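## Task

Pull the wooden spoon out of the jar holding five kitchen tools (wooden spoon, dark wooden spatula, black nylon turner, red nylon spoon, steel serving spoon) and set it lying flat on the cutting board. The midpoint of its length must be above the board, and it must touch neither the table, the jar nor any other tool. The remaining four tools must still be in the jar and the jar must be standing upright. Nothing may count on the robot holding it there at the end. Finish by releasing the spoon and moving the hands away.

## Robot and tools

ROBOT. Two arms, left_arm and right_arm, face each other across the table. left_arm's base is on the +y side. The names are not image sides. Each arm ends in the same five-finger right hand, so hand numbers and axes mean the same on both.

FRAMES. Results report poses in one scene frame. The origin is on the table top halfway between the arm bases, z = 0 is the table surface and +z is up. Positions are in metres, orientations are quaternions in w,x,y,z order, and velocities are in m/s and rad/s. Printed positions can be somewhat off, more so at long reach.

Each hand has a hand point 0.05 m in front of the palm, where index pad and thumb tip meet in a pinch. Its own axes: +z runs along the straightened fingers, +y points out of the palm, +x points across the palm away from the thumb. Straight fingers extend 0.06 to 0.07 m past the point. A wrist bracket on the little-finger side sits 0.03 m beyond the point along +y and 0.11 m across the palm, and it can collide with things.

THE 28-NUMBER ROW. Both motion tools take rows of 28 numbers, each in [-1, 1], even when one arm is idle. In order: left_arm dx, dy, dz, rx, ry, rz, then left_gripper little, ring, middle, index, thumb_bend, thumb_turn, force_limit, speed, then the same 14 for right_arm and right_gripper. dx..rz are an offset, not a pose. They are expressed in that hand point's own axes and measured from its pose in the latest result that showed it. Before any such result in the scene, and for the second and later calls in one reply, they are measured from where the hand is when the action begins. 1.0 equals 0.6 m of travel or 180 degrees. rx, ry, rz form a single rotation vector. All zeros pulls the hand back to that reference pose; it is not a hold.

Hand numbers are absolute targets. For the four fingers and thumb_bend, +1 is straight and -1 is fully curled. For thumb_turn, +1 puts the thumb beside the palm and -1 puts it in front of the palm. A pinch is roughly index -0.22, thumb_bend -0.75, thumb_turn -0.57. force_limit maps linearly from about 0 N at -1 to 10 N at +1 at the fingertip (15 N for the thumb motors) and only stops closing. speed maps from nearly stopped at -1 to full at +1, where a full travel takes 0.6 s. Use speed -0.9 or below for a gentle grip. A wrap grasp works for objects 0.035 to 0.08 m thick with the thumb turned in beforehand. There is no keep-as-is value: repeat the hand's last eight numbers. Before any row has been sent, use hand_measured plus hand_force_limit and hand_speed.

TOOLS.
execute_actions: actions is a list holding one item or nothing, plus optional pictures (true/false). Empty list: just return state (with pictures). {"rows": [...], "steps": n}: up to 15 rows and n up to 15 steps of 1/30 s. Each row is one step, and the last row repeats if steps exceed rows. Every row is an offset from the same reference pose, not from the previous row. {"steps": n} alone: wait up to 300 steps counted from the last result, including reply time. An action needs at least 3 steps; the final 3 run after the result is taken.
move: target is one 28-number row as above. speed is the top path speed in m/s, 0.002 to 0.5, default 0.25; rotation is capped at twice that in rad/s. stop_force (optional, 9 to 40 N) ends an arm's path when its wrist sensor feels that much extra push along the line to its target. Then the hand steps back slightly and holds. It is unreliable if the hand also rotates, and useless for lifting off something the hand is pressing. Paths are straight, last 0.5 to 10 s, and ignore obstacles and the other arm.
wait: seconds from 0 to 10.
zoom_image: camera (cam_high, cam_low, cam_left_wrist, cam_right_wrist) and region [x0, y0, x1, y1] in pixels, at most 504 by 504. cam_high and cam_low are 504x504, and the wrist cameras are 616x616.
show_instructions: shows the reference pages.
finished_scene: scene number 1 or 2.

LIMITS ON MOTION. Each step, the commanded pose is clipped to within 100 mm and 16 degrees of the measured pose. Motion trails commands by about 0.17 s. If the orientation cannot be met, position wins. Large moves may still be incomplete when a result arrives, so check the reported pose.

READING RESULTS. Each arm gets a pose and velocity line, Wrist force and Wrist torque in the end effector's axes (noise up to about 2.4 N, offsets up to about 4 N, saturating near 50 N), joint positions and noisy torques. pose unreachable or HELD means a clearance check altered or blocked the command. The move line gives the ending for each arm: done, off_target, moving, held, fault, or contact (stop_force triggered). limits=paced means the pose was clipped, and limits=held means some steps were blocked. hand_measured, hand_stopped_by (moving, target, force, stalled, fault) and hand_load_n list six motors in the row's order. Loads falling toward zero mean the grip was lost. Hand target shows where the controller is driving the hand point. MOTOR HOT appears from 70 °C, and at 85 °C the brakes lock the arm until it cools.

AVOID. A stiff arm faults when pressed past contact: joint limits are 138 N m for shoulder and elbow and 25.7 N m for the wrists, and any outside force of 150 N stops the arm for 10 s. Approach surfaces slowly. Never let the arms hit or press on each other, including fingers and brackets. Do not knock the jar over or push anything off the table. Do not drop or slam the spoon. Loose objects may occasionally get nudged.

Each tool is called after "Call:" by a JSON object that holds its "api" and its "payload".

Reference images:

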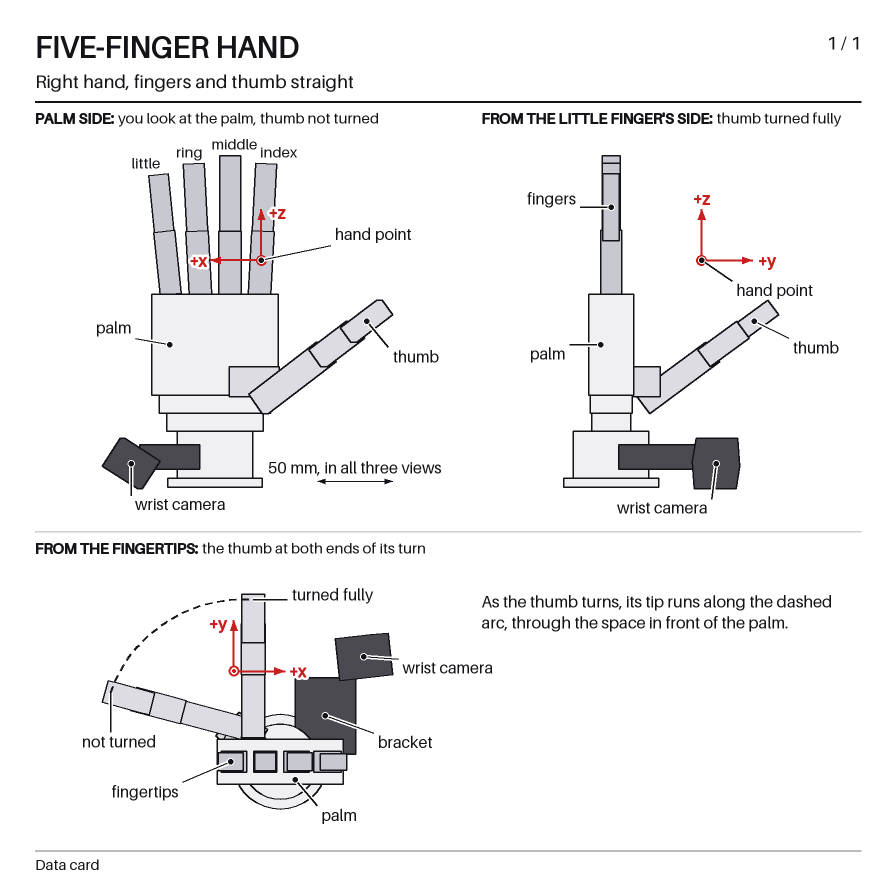

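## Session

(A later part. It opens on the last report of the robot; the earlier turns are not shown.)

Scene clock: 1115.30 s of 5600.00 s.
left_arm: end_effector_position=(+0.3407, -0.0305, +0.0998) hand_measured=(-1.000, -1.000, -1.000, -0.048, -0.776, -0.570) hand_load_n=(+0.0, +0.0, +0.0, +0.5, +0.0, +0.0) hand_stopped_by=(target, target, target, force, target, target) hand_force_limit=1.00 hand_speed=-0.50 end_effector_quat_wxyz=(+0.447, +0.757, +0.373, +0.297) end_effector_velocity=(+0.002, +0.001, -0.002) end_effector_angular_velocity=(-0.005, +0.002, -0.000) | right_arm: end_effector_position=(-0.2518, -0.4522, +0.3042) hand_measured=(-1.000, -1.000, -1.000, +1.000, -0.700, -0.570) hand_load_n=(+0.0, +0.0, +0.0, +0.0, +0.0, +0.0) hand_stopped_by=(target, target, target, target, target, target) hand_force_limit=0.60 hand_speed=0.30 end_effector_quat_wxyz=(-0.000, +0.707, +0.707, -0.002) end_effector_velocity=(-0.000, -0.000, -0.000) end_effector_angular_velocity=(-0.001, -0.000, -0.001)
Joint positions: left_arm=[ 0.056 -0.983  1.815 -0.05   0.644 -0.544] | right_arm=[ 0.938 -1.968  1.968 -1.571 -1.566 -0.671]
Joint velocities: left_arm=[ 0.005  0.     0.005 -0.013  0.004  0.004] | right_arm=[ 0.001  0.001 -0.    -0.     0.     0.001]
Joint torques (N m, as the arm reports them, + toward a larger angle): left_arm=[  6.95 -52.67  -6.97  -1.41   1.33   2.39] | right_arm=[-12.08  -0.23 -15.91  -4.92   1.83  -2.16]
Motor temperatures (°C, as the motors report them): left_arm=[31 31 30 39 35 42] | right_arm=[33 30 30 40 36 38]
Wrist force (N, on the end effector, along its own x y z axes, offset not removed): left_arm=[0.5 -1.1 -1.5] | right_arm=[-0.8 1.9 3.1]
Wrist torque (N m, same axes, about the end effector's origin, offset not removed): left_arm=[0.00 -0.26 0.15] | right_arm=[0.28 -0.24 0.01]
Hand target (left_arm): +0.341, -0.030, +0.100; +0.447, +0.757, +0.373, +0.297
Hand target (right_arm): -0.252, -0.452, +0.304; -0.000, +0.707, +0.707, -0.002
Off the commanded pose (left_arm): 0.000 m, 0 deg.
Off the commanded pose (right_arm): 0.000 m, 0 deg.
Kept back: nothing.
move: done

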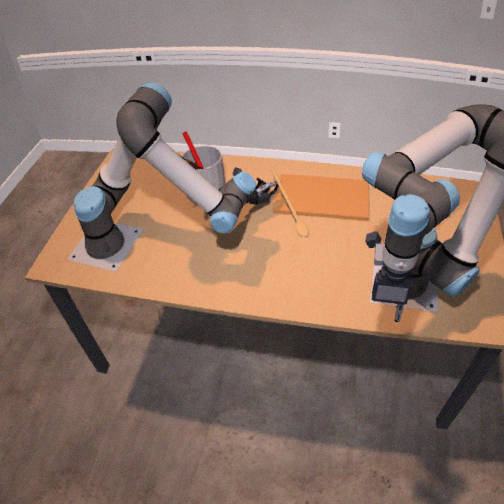

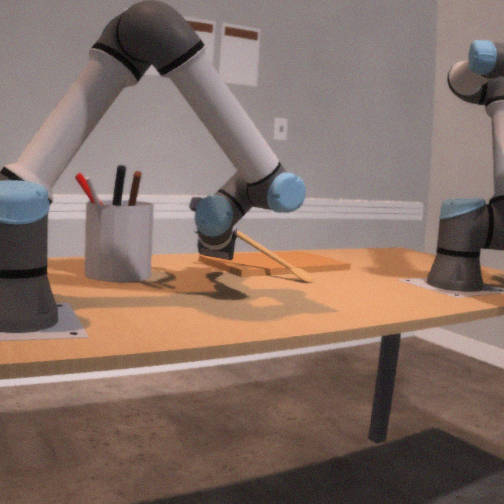

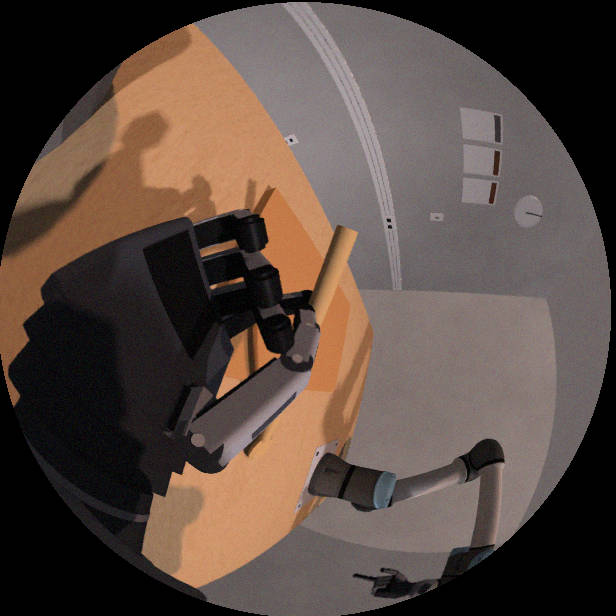

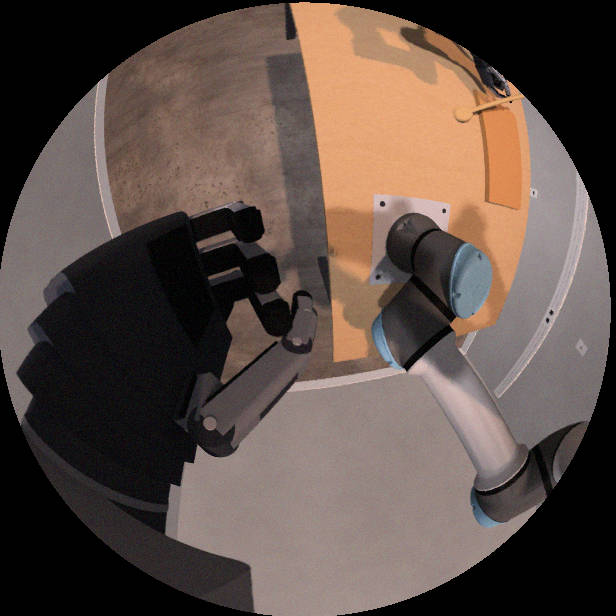

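Call:
{"api": "move", "payload": {"target": [0,0,0,0,0,0,-1,-1,-1,-0.85,-0.85,-0.57,1,-0.5,0,0,0,0,0,0,-1,-1,-1,1,-0.7,-0.57,0.6,0.3]}}

Call:
{"api": "zoom_image", "payload": {"camera": "cam_high", "region": [200,140,400,260]}}

Scene clock: 1116.23 s of 5600.00 s.
left_arm: end_effector_position=(+0.3407, -0.0305, +0.0998) hand_measured=(-1.000, -1.000, -1.000, -0.088, -0.850, -0.570) hand_load_n=(+0.0, +0.0, +0.0, +11.5, +0.0, +0.5) hand_stopped_by=(target, target, target, force, target, target) hand_force_limit=1.00 hand_speed=-0.50 end_effector_quat_wxyz=(+0.447, +0.757, +0.373, +0.297) end_effector_velocity=(+0.000, +0.000, +0.000) end_effector_angular_velocity=(+0.000, -0.000, +0.001) | right_arm: end_effector_position=(-0.2518, -0.4522, +0.3042) hand_measured=(-1.000, -1.000, -1.000, +1.000, -0.700, -0.570) hand_load_n=(+0.0, +0.0, +0.0, +0.0, +0.0, +0.0) hand_stopped_by=(target, target, target, target, target, target) hand_force_limit=0.60 hand_speed=0.30 end_effector_quat_wxyz=(-0.000, +0.707, +0.707, -0.002) end_effector_velocity=(+0.000, +0.000, +0.000) end_effector_angular_velocity=(+0.000, -0.000, +0.002)
Joint positions: left_arm=[ 0.057 -0.983  1.815 -0.05   0.644 -0.544] | right_arm=[ 0.938 -1.968  1.968 -1.571 -1.566 -0.671]
Joint velocities: left_arm=[-0.    -0.     0.     0.001 -0.001 -0.001] | right_arm=[-0.     0.    -0.    -0.    -0.    -0.002]
Joint torques (N m, as the arm reports them, + toward a larger angle): left_arm=[ -7.21 -46.1  -22.12   3.34  -3.17  -2.32] | right_arm=[-11.68  -0.11 -14.98  -4.88   1.64  -1.95]
Motor temperatures (°C, as the motors report them): left_arm=[31 31 30 39 35 42] | right_arm=[33 30 30 40 36 38]
Wrist force (N, on the end effector, along its own x y z axes, offset not removed): left_arm=[1.1 -1.7 1.9] | right_arm=[0.7 2.8 1.6]
Wrist torque (N m, same axes, about the end effector's origin, offset not removed): left_arm=[-0.32 -0.54 0.05] | right_arm=[0.48 -0.30 0.13]
Hand target (left_arm): +0.341, -0.031, +0.100; +0.447, +0.757, +0.373, +0.297
Hand target (right_arm): -0.252, -0.452, +0.304; -0.000, +0.707, +0.707, -0.002
Off the commanded pose (left_arm): 0.000 m, 0 deg.
Off the commanded pose (right_arm): 0.000 m, 0 deg.
Kept back: nothing.
move: done

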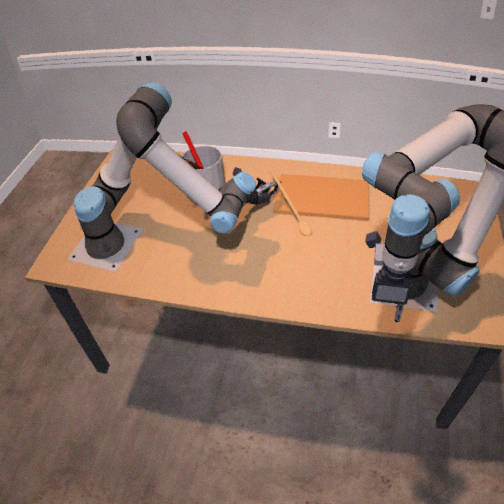

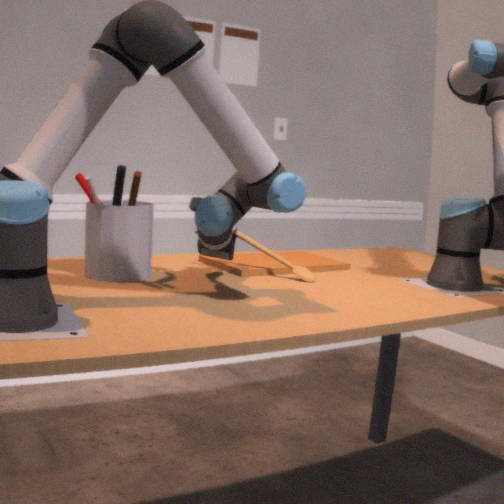

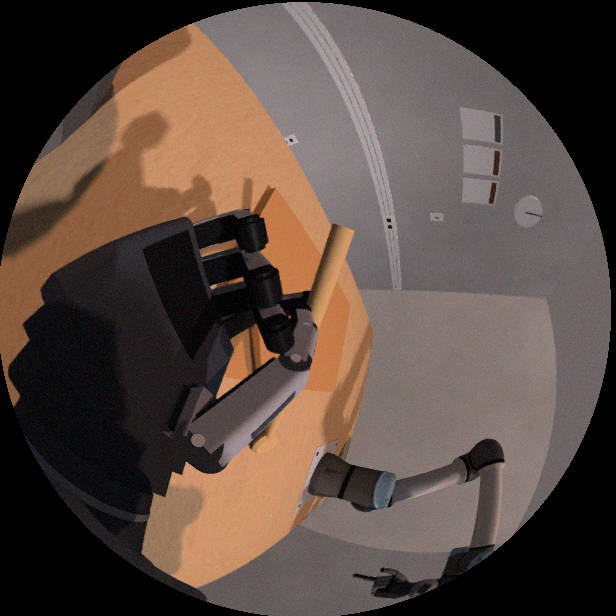

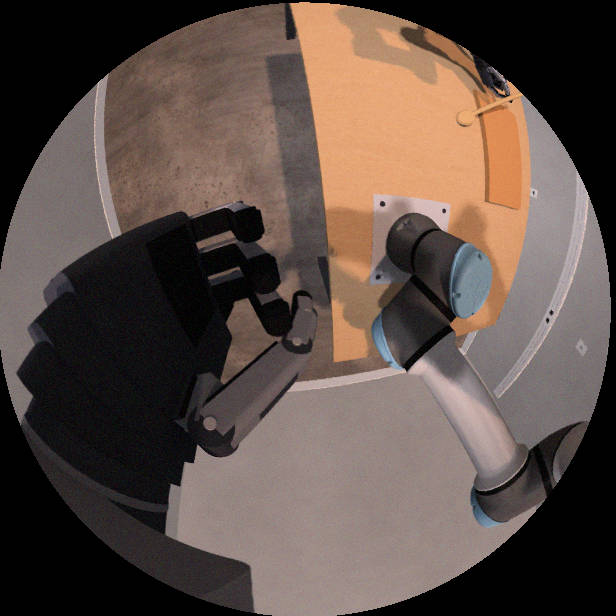

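Region (200, 140, 400, 260) of cam_high's 504x504 image, scaled by 2.520, with more detail than that image has; it fills the top 302 rows of this view, and the rest is white.

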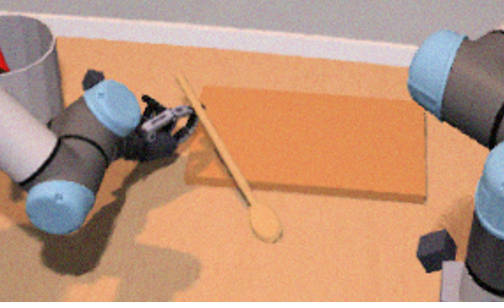

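Call:
{"api": "move", "payload": {"target": [0.013,0.105,-0.049,0,0,0,-1,-1,-1,-0.85,-0.85,-0.57,1,-0.5,0,0,0,0,0,0,-1,-1,-1,1,-0.7,-0.57,0.6,0.3], "speed": 0.03}}

Call:
{"api": "move", "payload": {"target": [0.03,0.055,0.128,0,0,0,-1,-1,-1,-0.85,-0.85,-0.57,1,-0.5,0,0,0,0,0,0,-1,-1,-1,1,-0.7,-0.57,0.6,0.3], "speed": 0.03}}

Call:
{"api": "zoom_image", "payload": {"camera": "cam_high", "region": [200,140,400,260]}}

Scene clock: 1119.20 s of 5600.00 s.
left_arm: end_effector_position=(+0.3409, -0.0309, +0.1695) hand_measured=(-1.000, -1.000, -1.000, -0.090, -0.850, -0.570) hand_load_n=(+0.0, +0.0, +0.0, +0.0, +0.0, +0.0) hand_stopped_by=(target, target, target, force, target, target) hand_force_limit=1.00 hand_speed=-0.50 end_effector_quat_wxyz=(+0.447, +0.757, +0.373, +0.297) end_effector_velocity=(-0.000, -0.000, +0.003) end_effector_angular_velocity=(-0.002, +0.002, +0.000) | right_arm: end_effector_position=(-0.2518, -0.4522, +0.3042) hand_measured=(-1.000, -1.000, -1.000, +1.000, -0.700, -0.570) hand_load_n=(+0.0, +0.0, +0.0, +0.0, +0.0, +0.0) hand_stopped_by=(target, target, target, target, target, target) hand_force_limit=0.60 hand_speed=0.30 end_effector_quat_wxyz=(-0.000, +0.707, +0.707, -0.002) end_effector_velocity=(-0.000, -0.000, +0.000) end_effector_angular_velocity=(-0.000, +0.000, +0.001)
Joint positions: left_arm=[ 0.057 -1.097  1.772  0.108  0.644 -0.543] | right_arm=[ 0.938 -1.968  1.968 -1.571 -1.566 -0.671]
Joint velocities: left_arm=[-0.001 -0.005 -0.002  0.007  0.    -0.003] | right_arm=[ 0.    -0.    -0.     0.     0.    -0.001]
Joint torques (N m, as the arm reports them, + toward a larger angle): left_arm=[  2.27 -52.2  -26.37   3.52   1.18  -2.31] | right_arm=[-11.77  -1.48 -14.41  -4.76   1.63  -2.13]
Motor temperatures (°C, as the motors report them): left_arm=[31 31 30 39 35 42] | right_arm=[33 30 30 40 36 38]
Wrist force (N, on the end effector, along its own x y z axes, offset not removed): left_arm=[0.6 -0.7 1.2] | right_arm=[2.1 1.1 1.1]
Wrist torque (N m, same axes, about the end effector's origin, offset not removed): left_arm=[-0.10 -0.43 0.03] | right_arm=[0.28 -0.57 0.12]
Hand target (left_arm): +0.341, -0.031, +0.170; +0.447, +0.757, +0.373, +0.297
Hand target (right_arm): -0.252, -0.452, +0.304; -0.000, +0.707, +0.707, -0.002
Off the commanded pose (left_arm): 0.000 m, 0 deg.
Off the commanded pose (right_arm): 0.000 m, 0 deg.
Kept back: nothing.
move: done

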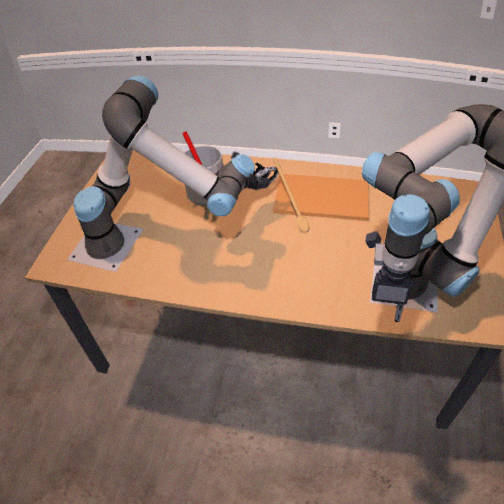

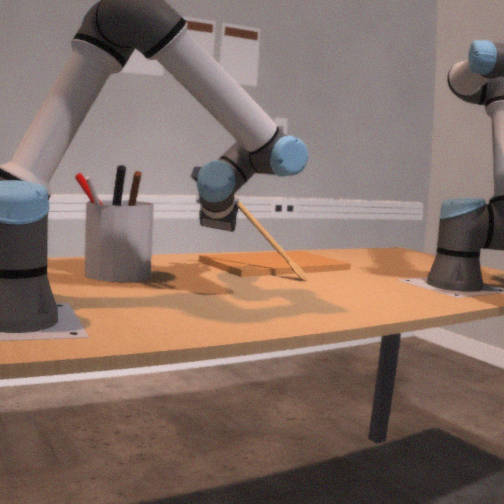

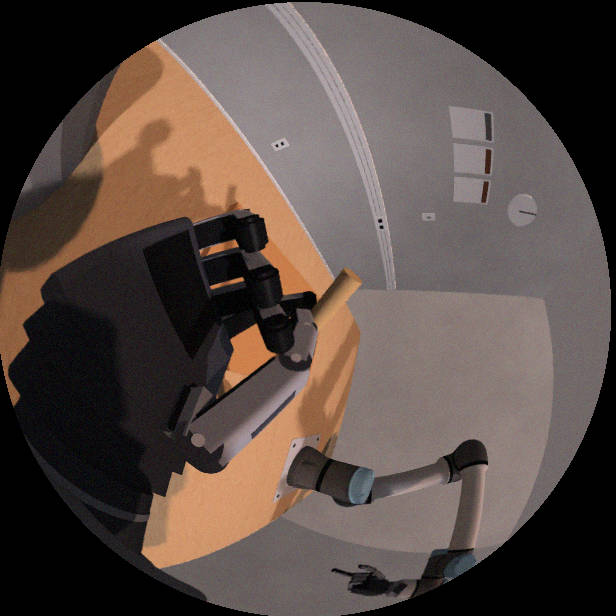

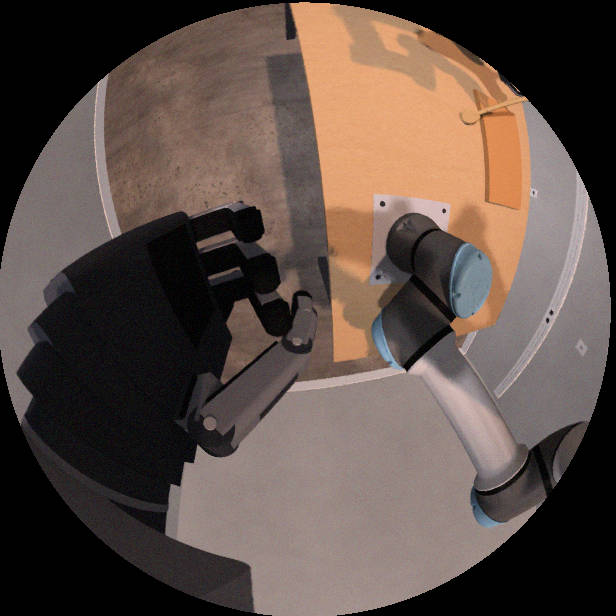

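Scene clock: 1122.43 s of 5600.00 s.
left_arm: end_effector_position=(+0.4204, -0.0614, +0.1687) hand_measured=(-1.000, -1.000, -1.000, -0.090, -0.850, -0.570) hand_load_n=(+0.0, +0.0, +0.0, +0.0, +0.0, +0.0) hand_stopped_by=(target, target, target, force, target, target) hand_force_limit=1.00 hand_speed=-0.50 end_effector_quat_wxyz=(+0.447, +0.757, +0.373, +0.297) end_effector_velocity=(+0.003, -0.001, +0.000) end_effector_angular_velocity=(+0.000, +0.001, -0.001) | right_arm: end_effector_position=(-0.2518, -0.4522, +0.3042) hand_measured=(-1.000, -1.000, -1.000, +1.000, -0.700, -0.570) hand_load_n=(+0.0, +0.0, +0.0, +0.0, +0.0, +0.0) hand_stopped_by=(target, target, target, target, target, target) hand_force_limit=0.60 hand_speed=0.30 end_effector_quat_wxyz=(-0.000, +0.707, +0.707, -0.002) end_effector_velocity=(+0.000, -0.000, -0.000) end_effector_angular_velocity=(+0.000, -0.001, +0.001)
Joint positions: left_arm=[ 0.227 -1.018  1.615  0.054  0.773 -0.371] | right_arm=[ 0.938 -1.968  1.968 -1.571 -1.566 -0.671]
Joint velocities: left_arm=[ 0.005  0.003 -0.006  0.001  0.005  0.004] | right_arm=[ 0.002  0.     0.    -0.    -0.001  0.001]
Joint torques (N m, as the arm reports them, + toward a larger angle): left_arm=[  7.18 -28.79 -26.41  -2.18   1.52   2.1 ] | right_arm=[-12.86  -0.15 -14.65  -4.9    1.72  -1.97]
Motor temperatures (°C, as the motors report them): left_arm=[31 31 30 39 35 42] | right_arm=[33 30 30 40 36 38]
Wrist force (N, on the end effector, along its own x y z axes, offset not removed): left_arm=[-0.3 -1.9 0.4] | right_arm=[2.2 1.5 2.7]
Wrist torque (N m, same axes, about the end effector's origin, offset not removed): left_arm=[-0.25 -0.22 -0.03] | right_arm=[0.21 -0.51 0.08]
Hand target (left_arm): +0.421, -0.062, +0.169; +0.447, +0.757, +0.373, +0.297
Hand target (right_arm): -0.252, -0.452, +0.304; -0.000, +0.707, +0.707, -0.002
Off the commanded pose (left_arm): 0.000 m, 0 deg.
Off the commanded pose (right_arm): 0.000 m, 0 deg.
Kept back: nothing.
move: done

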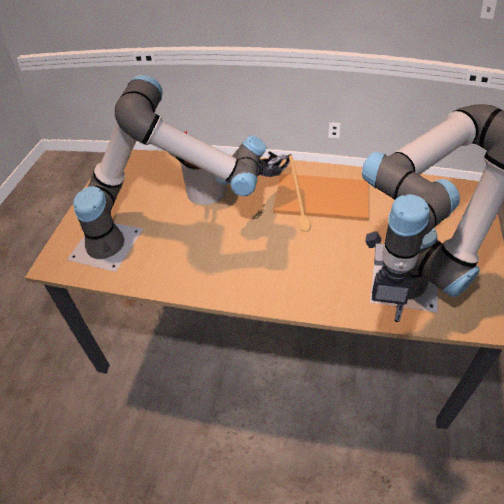

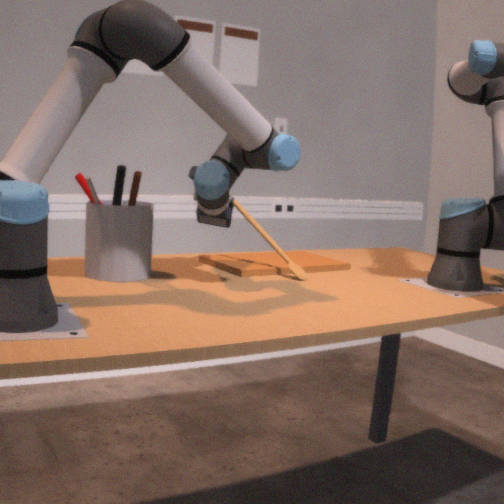

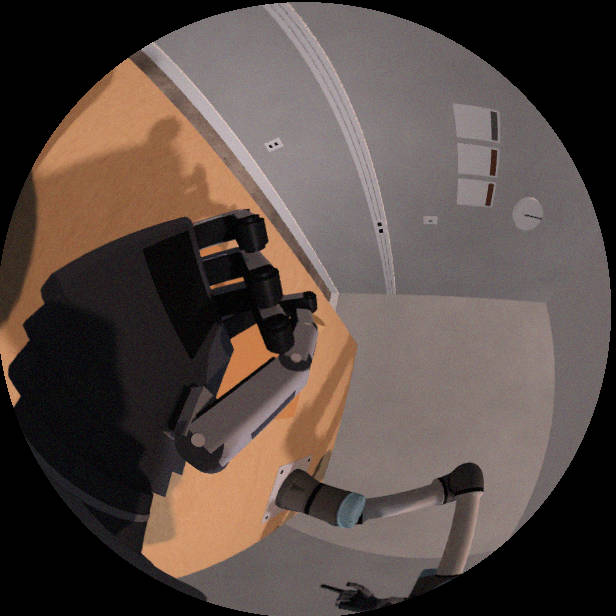

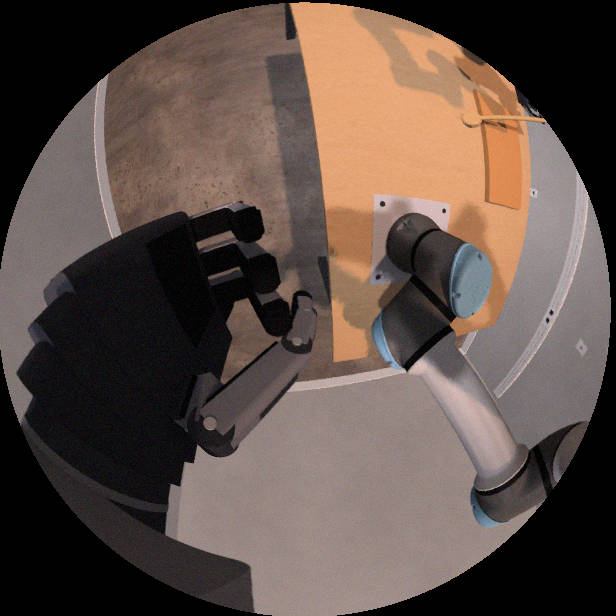

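Region (200, 140, 400, 260) of cam_high's 504x504 image, scaled by 2.520, with more detail than that image has; it fills the top 302 rows of this view, and the rest is white.

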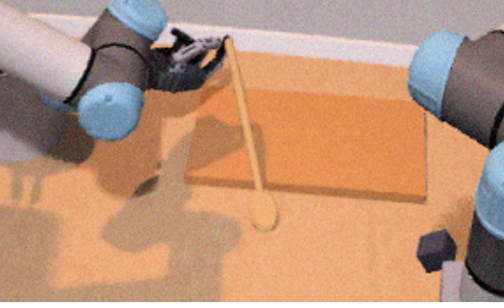

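Call:
{"api": "move", "payload": {"target": [-0.011,-0.1,0.047,0,0,0,-1,-1,-1,-0.85,-0.85,-0.57,1,-0.5,0,0,0,0,0,0,-1,-1,-1,1,-0.7,-0.57,0.6,0.3], "speed": 0.02}}

Call:
{"api": "zoom_image", "payload": {"camera": "cam_high", "region": [200,140,400,260]}}

Call:
{"api": "zoom_image", "payload": {"camera": "cam_low", "region": [180,170,380,300]}}

Scene clock: 1126.33 s of 5600.00 s.
left_arm: end_effector_position=(+0.4210, -0.0604, +0.1025) hand_measured=(-1.000, -1.000, -1.000, -0.090, -0.850, -0.570) hand_load_n=(+0.0, +0.0, +0.0, +0.0, +0.0, +0.0) hand_stopped_by=(target, target, target, force, target, target) hand_force_limit=1.00 hand_speed=-0.50 end_effector_quat_wxyz=(+0.447, +0.757, +0.373, +0.297) end_effector_velocity=(+0.000, -0.000, -0.002) end_effector_angular_velocity=(-0.002, +0.000, -0.000) | right_arm: end_effector_position=(-0.2518, -0.4522, +0.3042) hand_measured=(-1.000, -1.000, -1.000, +1.000, -0.700, -0.570) hand_load_n=(+0.0, +0.0, +0.0, +0.0, +0.0, +0.0) hand_stopped_by=(target, target, target, target, target, target) hand_force_limit=0.60 hand_speed=0.30 end_effector_quat_wxyz=(-0.000, +0.707, +0.707, -0.002) end_effector_velocity=(-0.000, -0.000, +0.000) end_effector_angular_velocity=(-0.001, +0.001, -0.001)
Joint positions: left_arm=[ 0.228 -0.922  1.661 -0.088  0.774 -0.37 ] | right_arm=[ 0.938 -1.968  1.968 -1.571 -1.566 -0.671]
Joint velocities: left_arm=[ 0.     0.004  0.001 -0.007  0.001 -0.   ] | right_arm=[-0.001 -0.     0.     0.     0.002  0.   ]
Joint torques (N m, as the arm reports them, + toward a larger angle): left_arm=[  7.05 -31.69  -7.82  -2.14   1.73   2.45] | right_arm=[-11.77  -0.72 -14.62  -4.84   1.64  -2.07]
Motor temperatures (°C, as the motors report them): left_arm=[31 31 30 39 35 42] | right_arm=[33 30 30 40 36 38]
Wrist force (N, on the end effector, along its own x y z axes, offset not removed): left_arm=[0.1 -1.1 1.0] | right_arm=[1.8 1.0 1.8]
Wrist torque (N m, same axes, about the end effector's origin, offset not removed): left_arm=[-0.20 -0.25 0.04] | right_arm=[0.19 -0.59 0.03]
Hand target (left_arm): +0.421, -0.060, +0.102; +0.447, +0.757, +0.373, +0.297
Hand target (right_arm): -0.252, -0.452, +0.304; -0.000, +0.707, +0.707, -0.002
Off the commanded pose (left_arm): 0.000 m, 0 deg.
Off the commanded pose (right_arm): 0.000 m, 0 deg.
Kept back: nothing.
move: done

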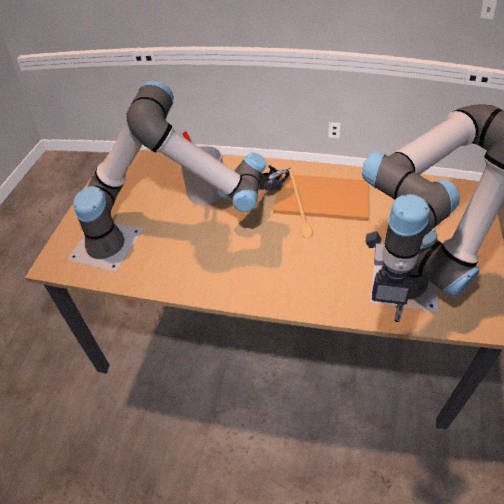

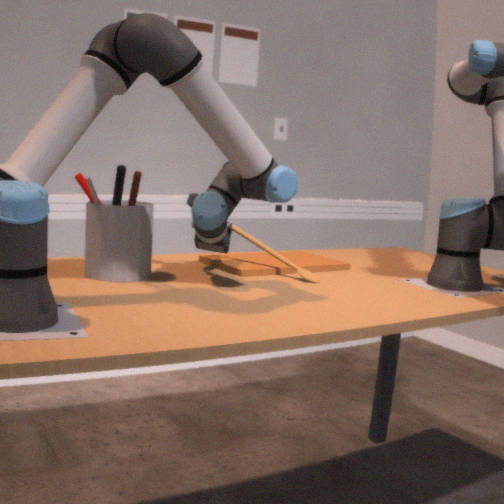

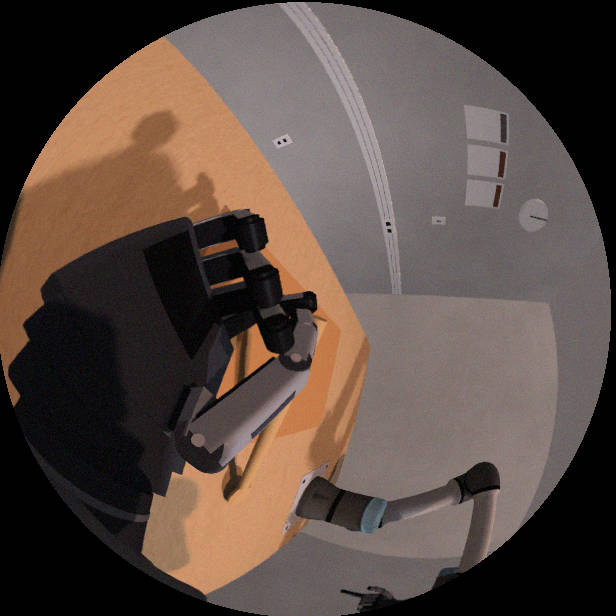

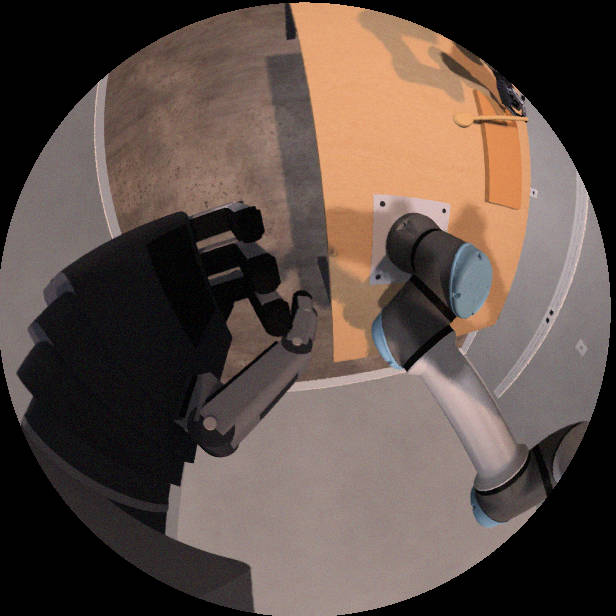

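Region (200, 140, 400, 260) of cam_high's 504x504 image, scaled by 2.520, with more detail than that image has; it fills the top 302 rows of this view, and the rest is white.

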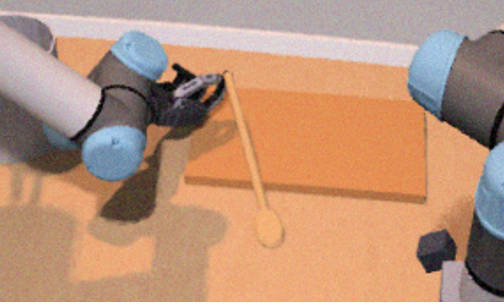

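Region (180, 170, 380, 300) of cam_low's 504x504 image, scaled by 2.520, with more detail than that image has; it fills the top 328 rows of this view, and the rest is white.

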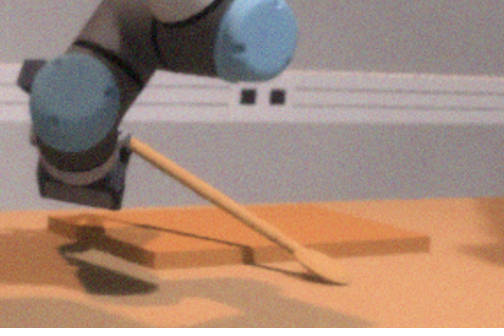

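Call:
{"api": "execute_actions", "payload": {"actions": []}}

Scene clock: 1126.57 s of 5600.00 s.
left_arm: end_effector_position=(+0.4210, -0.0604, +0.1022) hand_measured=(-1.000, -1.000, -1.000, -0.090, -0.850, -0.570) hand_load_n=(+0.0, +0.0, +0.0, +0.0, +0.0, +0.0) hand_stopped_by=(target, target, target, force, target, target) hand_force_limit=1.00 hand_speed=-0.50 end_effector_quat_wxyz=(+0.447, +0.757, +0.373, +0.297) end_effector_velocity=(-0.000, -0.000, -0.000) end_effector_angular_velocity=(+0.000, -0.000, -0.001) | right_arm: end_effector_position=(-0.2518, -0.4522, +0.3042) hand_measured=(-1.000, -1.000, -1.000, +1.000, -0.700, -0.570) hand_load_n=(+0.0, +0.0, +0.0, +0.0, +0.0, +0.0) hand_stopped_by=(target, target, target, target, target, target) hand_force_limit=0.60 hand_speed=0.30 end_effector_quat_wxyz=(-0.000, +0.707, +0.707, -0.002) end_effector_velocity=(-0.000, -0.000, +0.000) end_effector_angular_velocity=(+0.000, +0.000, -0.002)
Joint positions: left_arm=[ 0.228 -0.922  1.661 -0.088  0.774 -0.37 ] | right_arm=[ 0.938 -1.968  1.968 -1.571 -1.566 -0.671]
Joint velocities: left_arm=[-0.     0.     0.    -0.001  0.     0.   ] | right_arm=[-0.    -0.    -0.    -0.     0.     0.002]
Joint torques (N m, as the arm reports them, + toward a larger angle): left_arm=[  6.86 -30.96  -8.68  -2.08   1.71   2.41] | right_arm=[-12.64  -0.27 -15.52  -5.     1.72  -2.1 ]
Motor temperatures (°C, as the motors report them): left_arm=[31 31 30 39 35 42] | right_arm=[33 30 30 40 36 38]
Wrist force (N, on the end effector, along its own x y z axes, offset not removed): left_arm=[-1.0 0.4 0.1] | right_arm=[1.3 2.5 2.4]
Wrist torque (N m, same axes, about the end effector's origin, offset not removed): left_arm=[0.09 -0.04 0.04] | right_arm=[0.36 -0.47 0.07]
Hand target (left_arm): +0.421, -0.060, +0.102; +0.447, +0.757, +0.373, +0.297
Hand target (right_arm): -0.252, -0.452, +0.304; -0.000, +0.707, +0.707, -0.002
Off the commanded pose (left_arm): 0.000 m, 0 deg.
Off the commanded pose (right_arm): 0.000 m, 0 deg.
Kept back: nothing.
Steps of this call (steps 1 to 7: nothing new was sent). Readings (end_effector_position | what the end effector reports):
1: left_arm (+0.4210, -0.0604, +0.1024) | right_arm (-0.2518, -0.4522, +0.3042) | left_arm hand_measured=(-1.000, -1.000, -1.000, -0.090, -0.850, -0.570) hand_load_n=(+0.0, +0.0, +0.0, +0.0, +0.0, +0.0) hand_stopped_by=(target, target, target, force, target, target) hand_force_limit=1.00 hand_speed=-0.50 | right_arm hand_measured=(-1.000, -1.000, -1.000, +1.000, -0.700, -0.570) hand_load_n=(+0.0, +0.0, +0.0, +0.0, +0.0, +0.0) hand_stopped_by=(target, target, target, target, target, target) hand_force_limit=0.60 hand_speed=0.30
2: left_arm (+0.4210, -0.0604, +0.1023) | right_arm (-0.2518, -0.4522, +0.3042) | left_arm hand_measured=(-1.000, -1.000, -1.000, -0.090, -0.850, -0.570) hand_load_n=(+0.0, +0.0, +0.0, +0.0, +0.0, +0.0) hand_stopped_by=(target, target, target, force, target, target) hand_force_limit=1.00 hand_speed=-0.50 | right_arm hand_measured=(-1.000, -1.000, -1.000, +1.000, -0.700, -0.570) hand_load_n=(+0.0, +0.0, +0.0, +0.0, +0.0, +0.0) hand_stopped_by=(target, target, target, target, target, target) hand_force_limit=0.60 hand_speed=0.30
4: left_arm (+0.4210, -0.0604, +0.1022) | right_arm (-0.2518, -0.4522, +0.3042) | left_arm hand_measured=(-1.000, -1.000, -1.000, -0.090, -0.850, -0.570) hand_load_n=(+0.0, +0.0, +0.0, +0.0, +0.0, +0.0) hand_stopped_by=(target, target, target, force, target, target) hand_force_limit=1.00 hand_speed=-0.50 | right_arm hand_measured=(-1.000, -1.000, -1.000, +1.000, -0.700, -0.570) hand_load_n=(+0.0, +0.0, +0.0, +0.0, +0.0, +0.0) hand_stopped_by=(target, target, target, target, target, target) hand_force_limit=0.60 hand_speed=0.30
7: the state above

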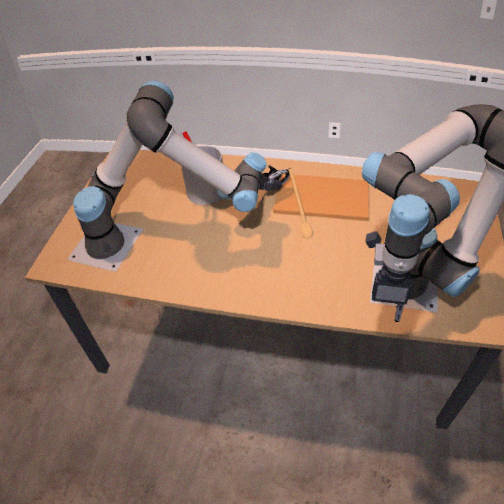

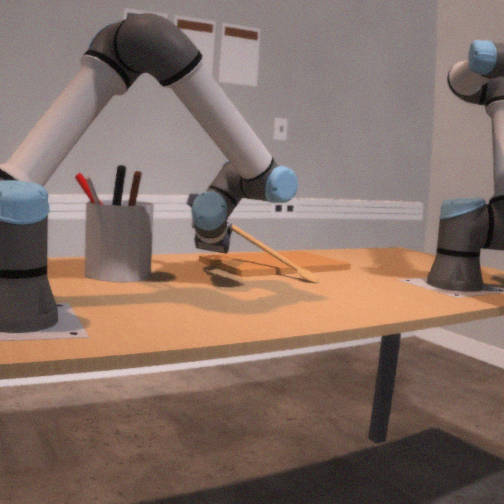

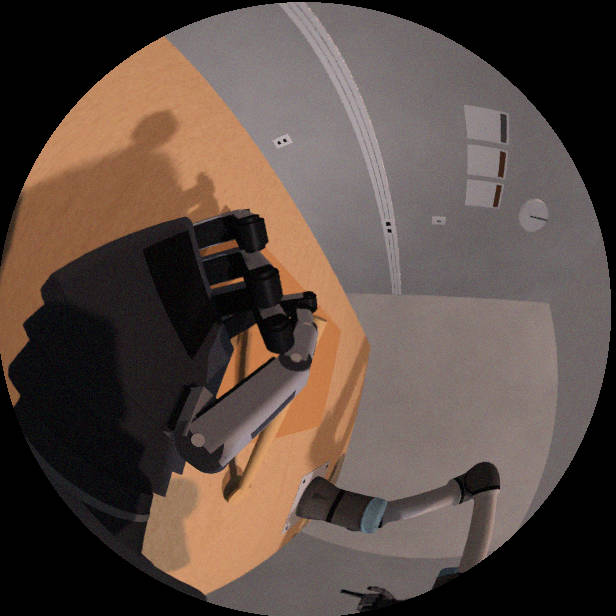

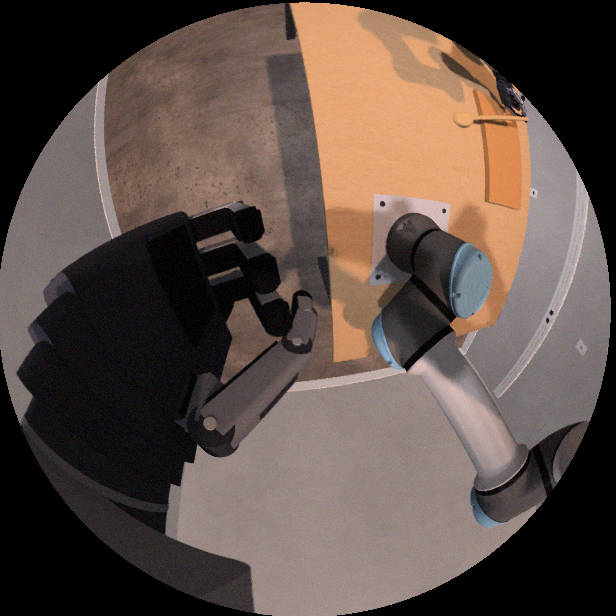

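Call:
{"api": "move", "payload": {"target": [0.036,-0.055,0.0875,0,0,0,-1,-1,-1,-0.85,-0.85,-0.57,1,-0.5,0,0,0,0,0,0,-1,-1,-1,1,-0.7,-0.57,0.6,0.3], "speed": 0.015, "stop_force": 9}}

Scene clock: 1129.43 s of 5600.00 s.
left_arm: end_effector_position=(+0.4429, -0.0582, +0.0770) hand_measured=(-1.000, -1.000, -1.000, -0.090, -0.850, -0.570) hand_load_n=(+0.0, +0.0, +0.0, +0.0, +0.0, +0.0) hand_stopped_by=(target, target, target, force, target, target) hand_force_limit=1.00 hand_speed=-0.50 end_effector_quat_wxyz=(+0.447, +0.757, +0.373, +0.297) end_effector_velocity=(-0.005, +0.000, +0.002) end_effector_angular_velocity=(+0.005, +0.004, -0.002) | right_arm: end_effector_position=(-0.2518, -0.4522, +0.3042) hand_measured=(-1.000, -1.000, -1.000, +1.000, -0.700, -0.570) hand_load_n=(+0.0, +0.0, +0.0, +0.0, +0.0, +0.0) hand_stopped_by=(target, target, target, target, target, target) hand_force_limit=0.60 hand_speed=0.30 end_effector_quat_wxyz=(-0.000, +0.707, +0.707, -0.002) end_effector_velocity=(-0.000, -0.001, +0.000) end_effector_angular_velocity=(-0.001, +0.001, +0.002)
Joint positions: left_arm=[ 0.274 -0.875  1.653 -0.155  0.81  -0.332] | right_arm=[ 0.938 -1.968  1.968 -1.571 -1.566 -0.671]
Joint velocities: left_arm=[-0.009 -0.007  0.004  0.015 -0.004 -0.008] | right_arm=[ 0.002 -0.    -0.     0.     0.001  0.   ]
Joint torques (N m, as the arm reports them, + toward a larger angle): left_arm=[-12.12 -42.14   2.14   5.24  -0.28  -1.4 ] | right_arm=[-12.88  -0.32 -14.58  -4.86   1.71  -1.97]
Motor temperatures (°C, as the motors report them): left_arm=[31 31 30 39 35 42] | right_arm=[33 30 30 40 36 38]
Wrist force (N, on the end effector, along its own x y z axes, offset not removed): left_arm=[6.5 22.0 -2.4] | right_arm=[-1.0 2.1 3.7]
Wrist torque (N m, same axes, about the end effector's origin, offset not removed): left_arm=[0.51 -0.55 0.33] | right_arm=[0.25 -0.10 -0.07]
Hand target (left_arm): +0.442, -0.058, +0.078; +0.447, +0.757, +0.373, +0.297
Hand target (right_arm): -0.252, -0.452, +0.304; -0.000, +0.707, +0.707, -0.002
Off the commanded pose (left_arm): 0.032 m, 0 deg.
Off the commanded pose (right_arm): 0.000 m, 0 deg.
Kept back: nothing.
move: contact (left_arm)

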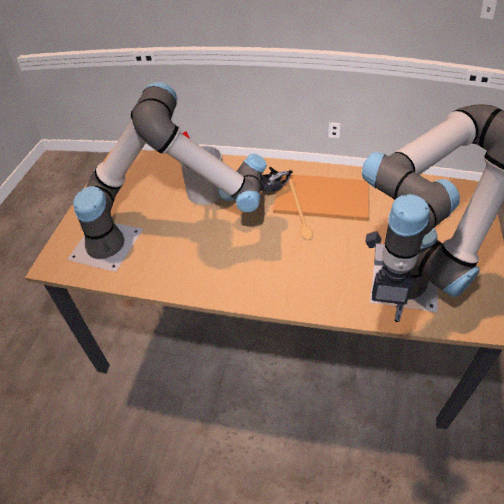

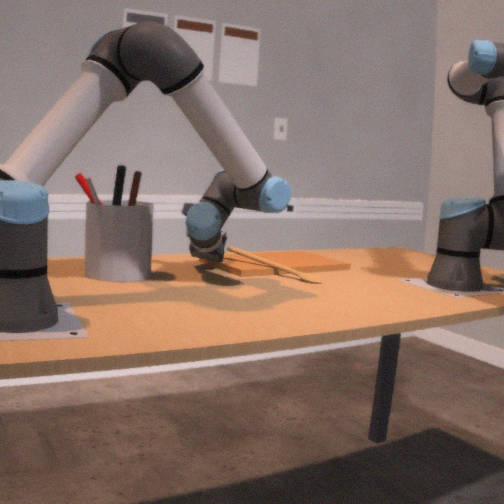

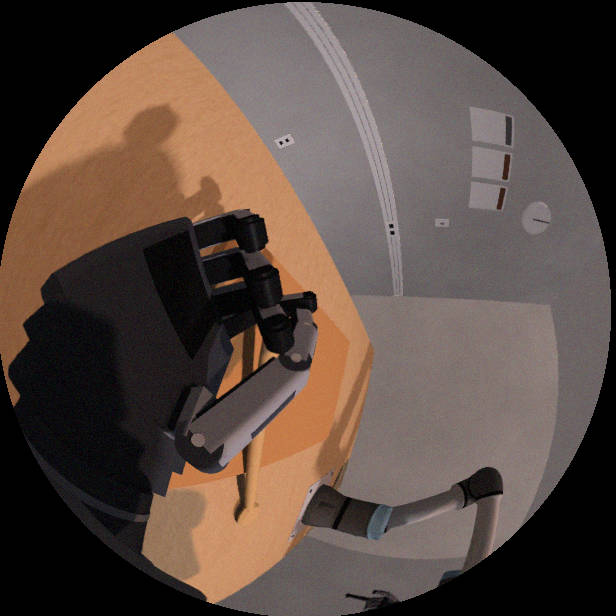

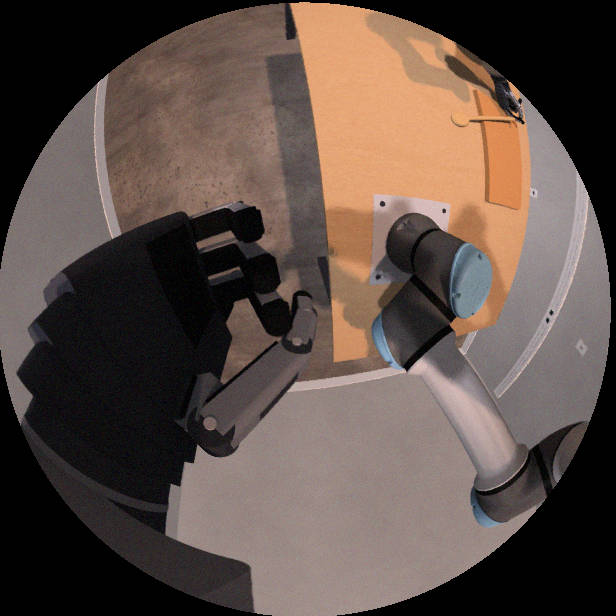

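Call:
{"api": "move", "payload": {"target": [0.074,0.055,0.098,0,0,0,-1,-1,-1,-0.85,-0.85,-0.57,1,-0.5,0,0,0,0,0,0,-1,-1,-1,1,-0.7,-0.57,0.6,0.3], "speed": 0.03}}

Scene clock: 1132.77 s of 5600.00 s.
left_arm: end_effector_position=(+0.5228, -0.0587, +0.0869) hand_measured=(-1.000, -1.000, -1.000, -0.090, -0.850, -0.570) hand_load_n=(+0.0, +0.0, +0.0, +0.0, +0.0, +0.0) hand_stopped_by=(target, target, target, force, target, target) hand_force_limit=1.00 hand_speed=-0.50 end_effector_quat_wxyz=(+0.447, +0.757, +0.373, +0.297) end_effector_velocity=(+0.003, +0.000, +0.001) end_effector_angular_velocity=(-0.001, +0.000, +0.001) | right_arm: end_effector_position=(-0.2518, -0.4522, +0.3042) hand_measured=(-1.000, -1.000, -1.000, +1.000, -0.700, -0.570) hand_load_n=(+0.0, +0.0, +0.0, +0.0, +0.0, +0.0) hand_stopped_by=(target, target, target, target, target, target) hand_force_limit=0.60 hand_speed=0.30 end_effector_quat_wxyz=(-0.000, +0.707, +0.707, -0.002) end_effector_velocity=(-0.000, +0.000, +0.000) end_effector_angular_velocity=(+0.000, -0.000, +0.000)
Joint positions: left_arm=[ 0.424 -0.836  1.529 -0.14   0.935 -0.223] | right_arm=[ 0.938 -1.968  1.968 -1.571 -1.566 -0.671]
Joint velocities: left_arm=[ 0.005  0.    -0.005  0.002  0.004  0.002] | right_arm=[-0.     0.    -0.    -0.    -0.    -0.001]
Joint torques (N m, as the arm reports them, + toward a larger angle): left_arm=[  7.18 -34.71 -26.68   2.57   1.76   2.4 ] | right_arm=[-11.63  -1.09 -14.5   -4.86   1.7   -2.09]
Motor temperatures (°C, as the motors report them): left_arm=[31 31 30 39 35 42] | right_arm=[33 30 30 40 36 38]
Wrist force (N, on the end effector, along its own x y z axes, offset not removed): left_arm=[-0.4 -1.5 1.9] | right_arm=[0.6 2.7 4.1]
Wrist torque (N m, same axes, about the end effector's origin, offset not removed): left_arm=[-0.34 -0.24 0.07] | right_arm=[0.32 -0.40 0.12]
Hand target (left_arm): +0.523, -0.059, +0.087; +0.447, +0.757, +0.373, +0.297
Hand target (right_arm): -0.252, -0.452, +0.304; -0.000, +0.707, +0.707, -0.002
Off the commanded pose (left_arm): 0.000 m, 0 deg.
Off the commanded pose (right_arm): 0.000 m, 0 deg.
Kept back: nothing.
move: done

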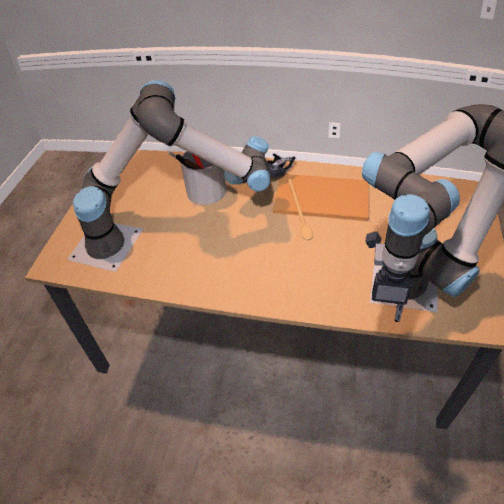

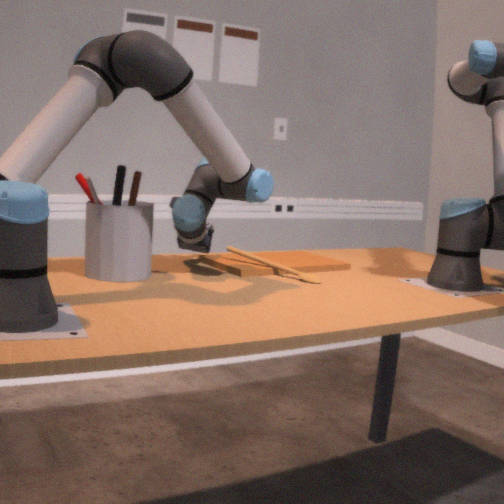

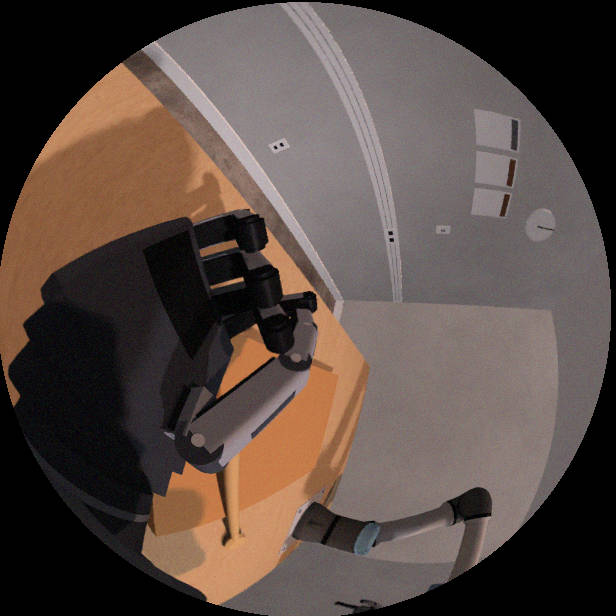

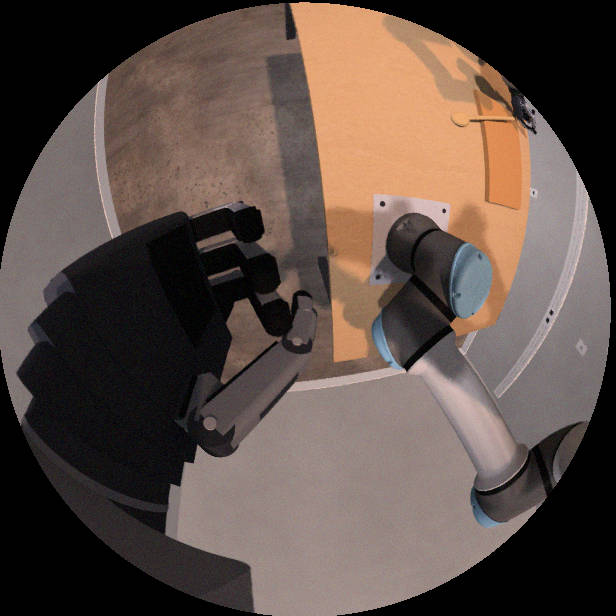

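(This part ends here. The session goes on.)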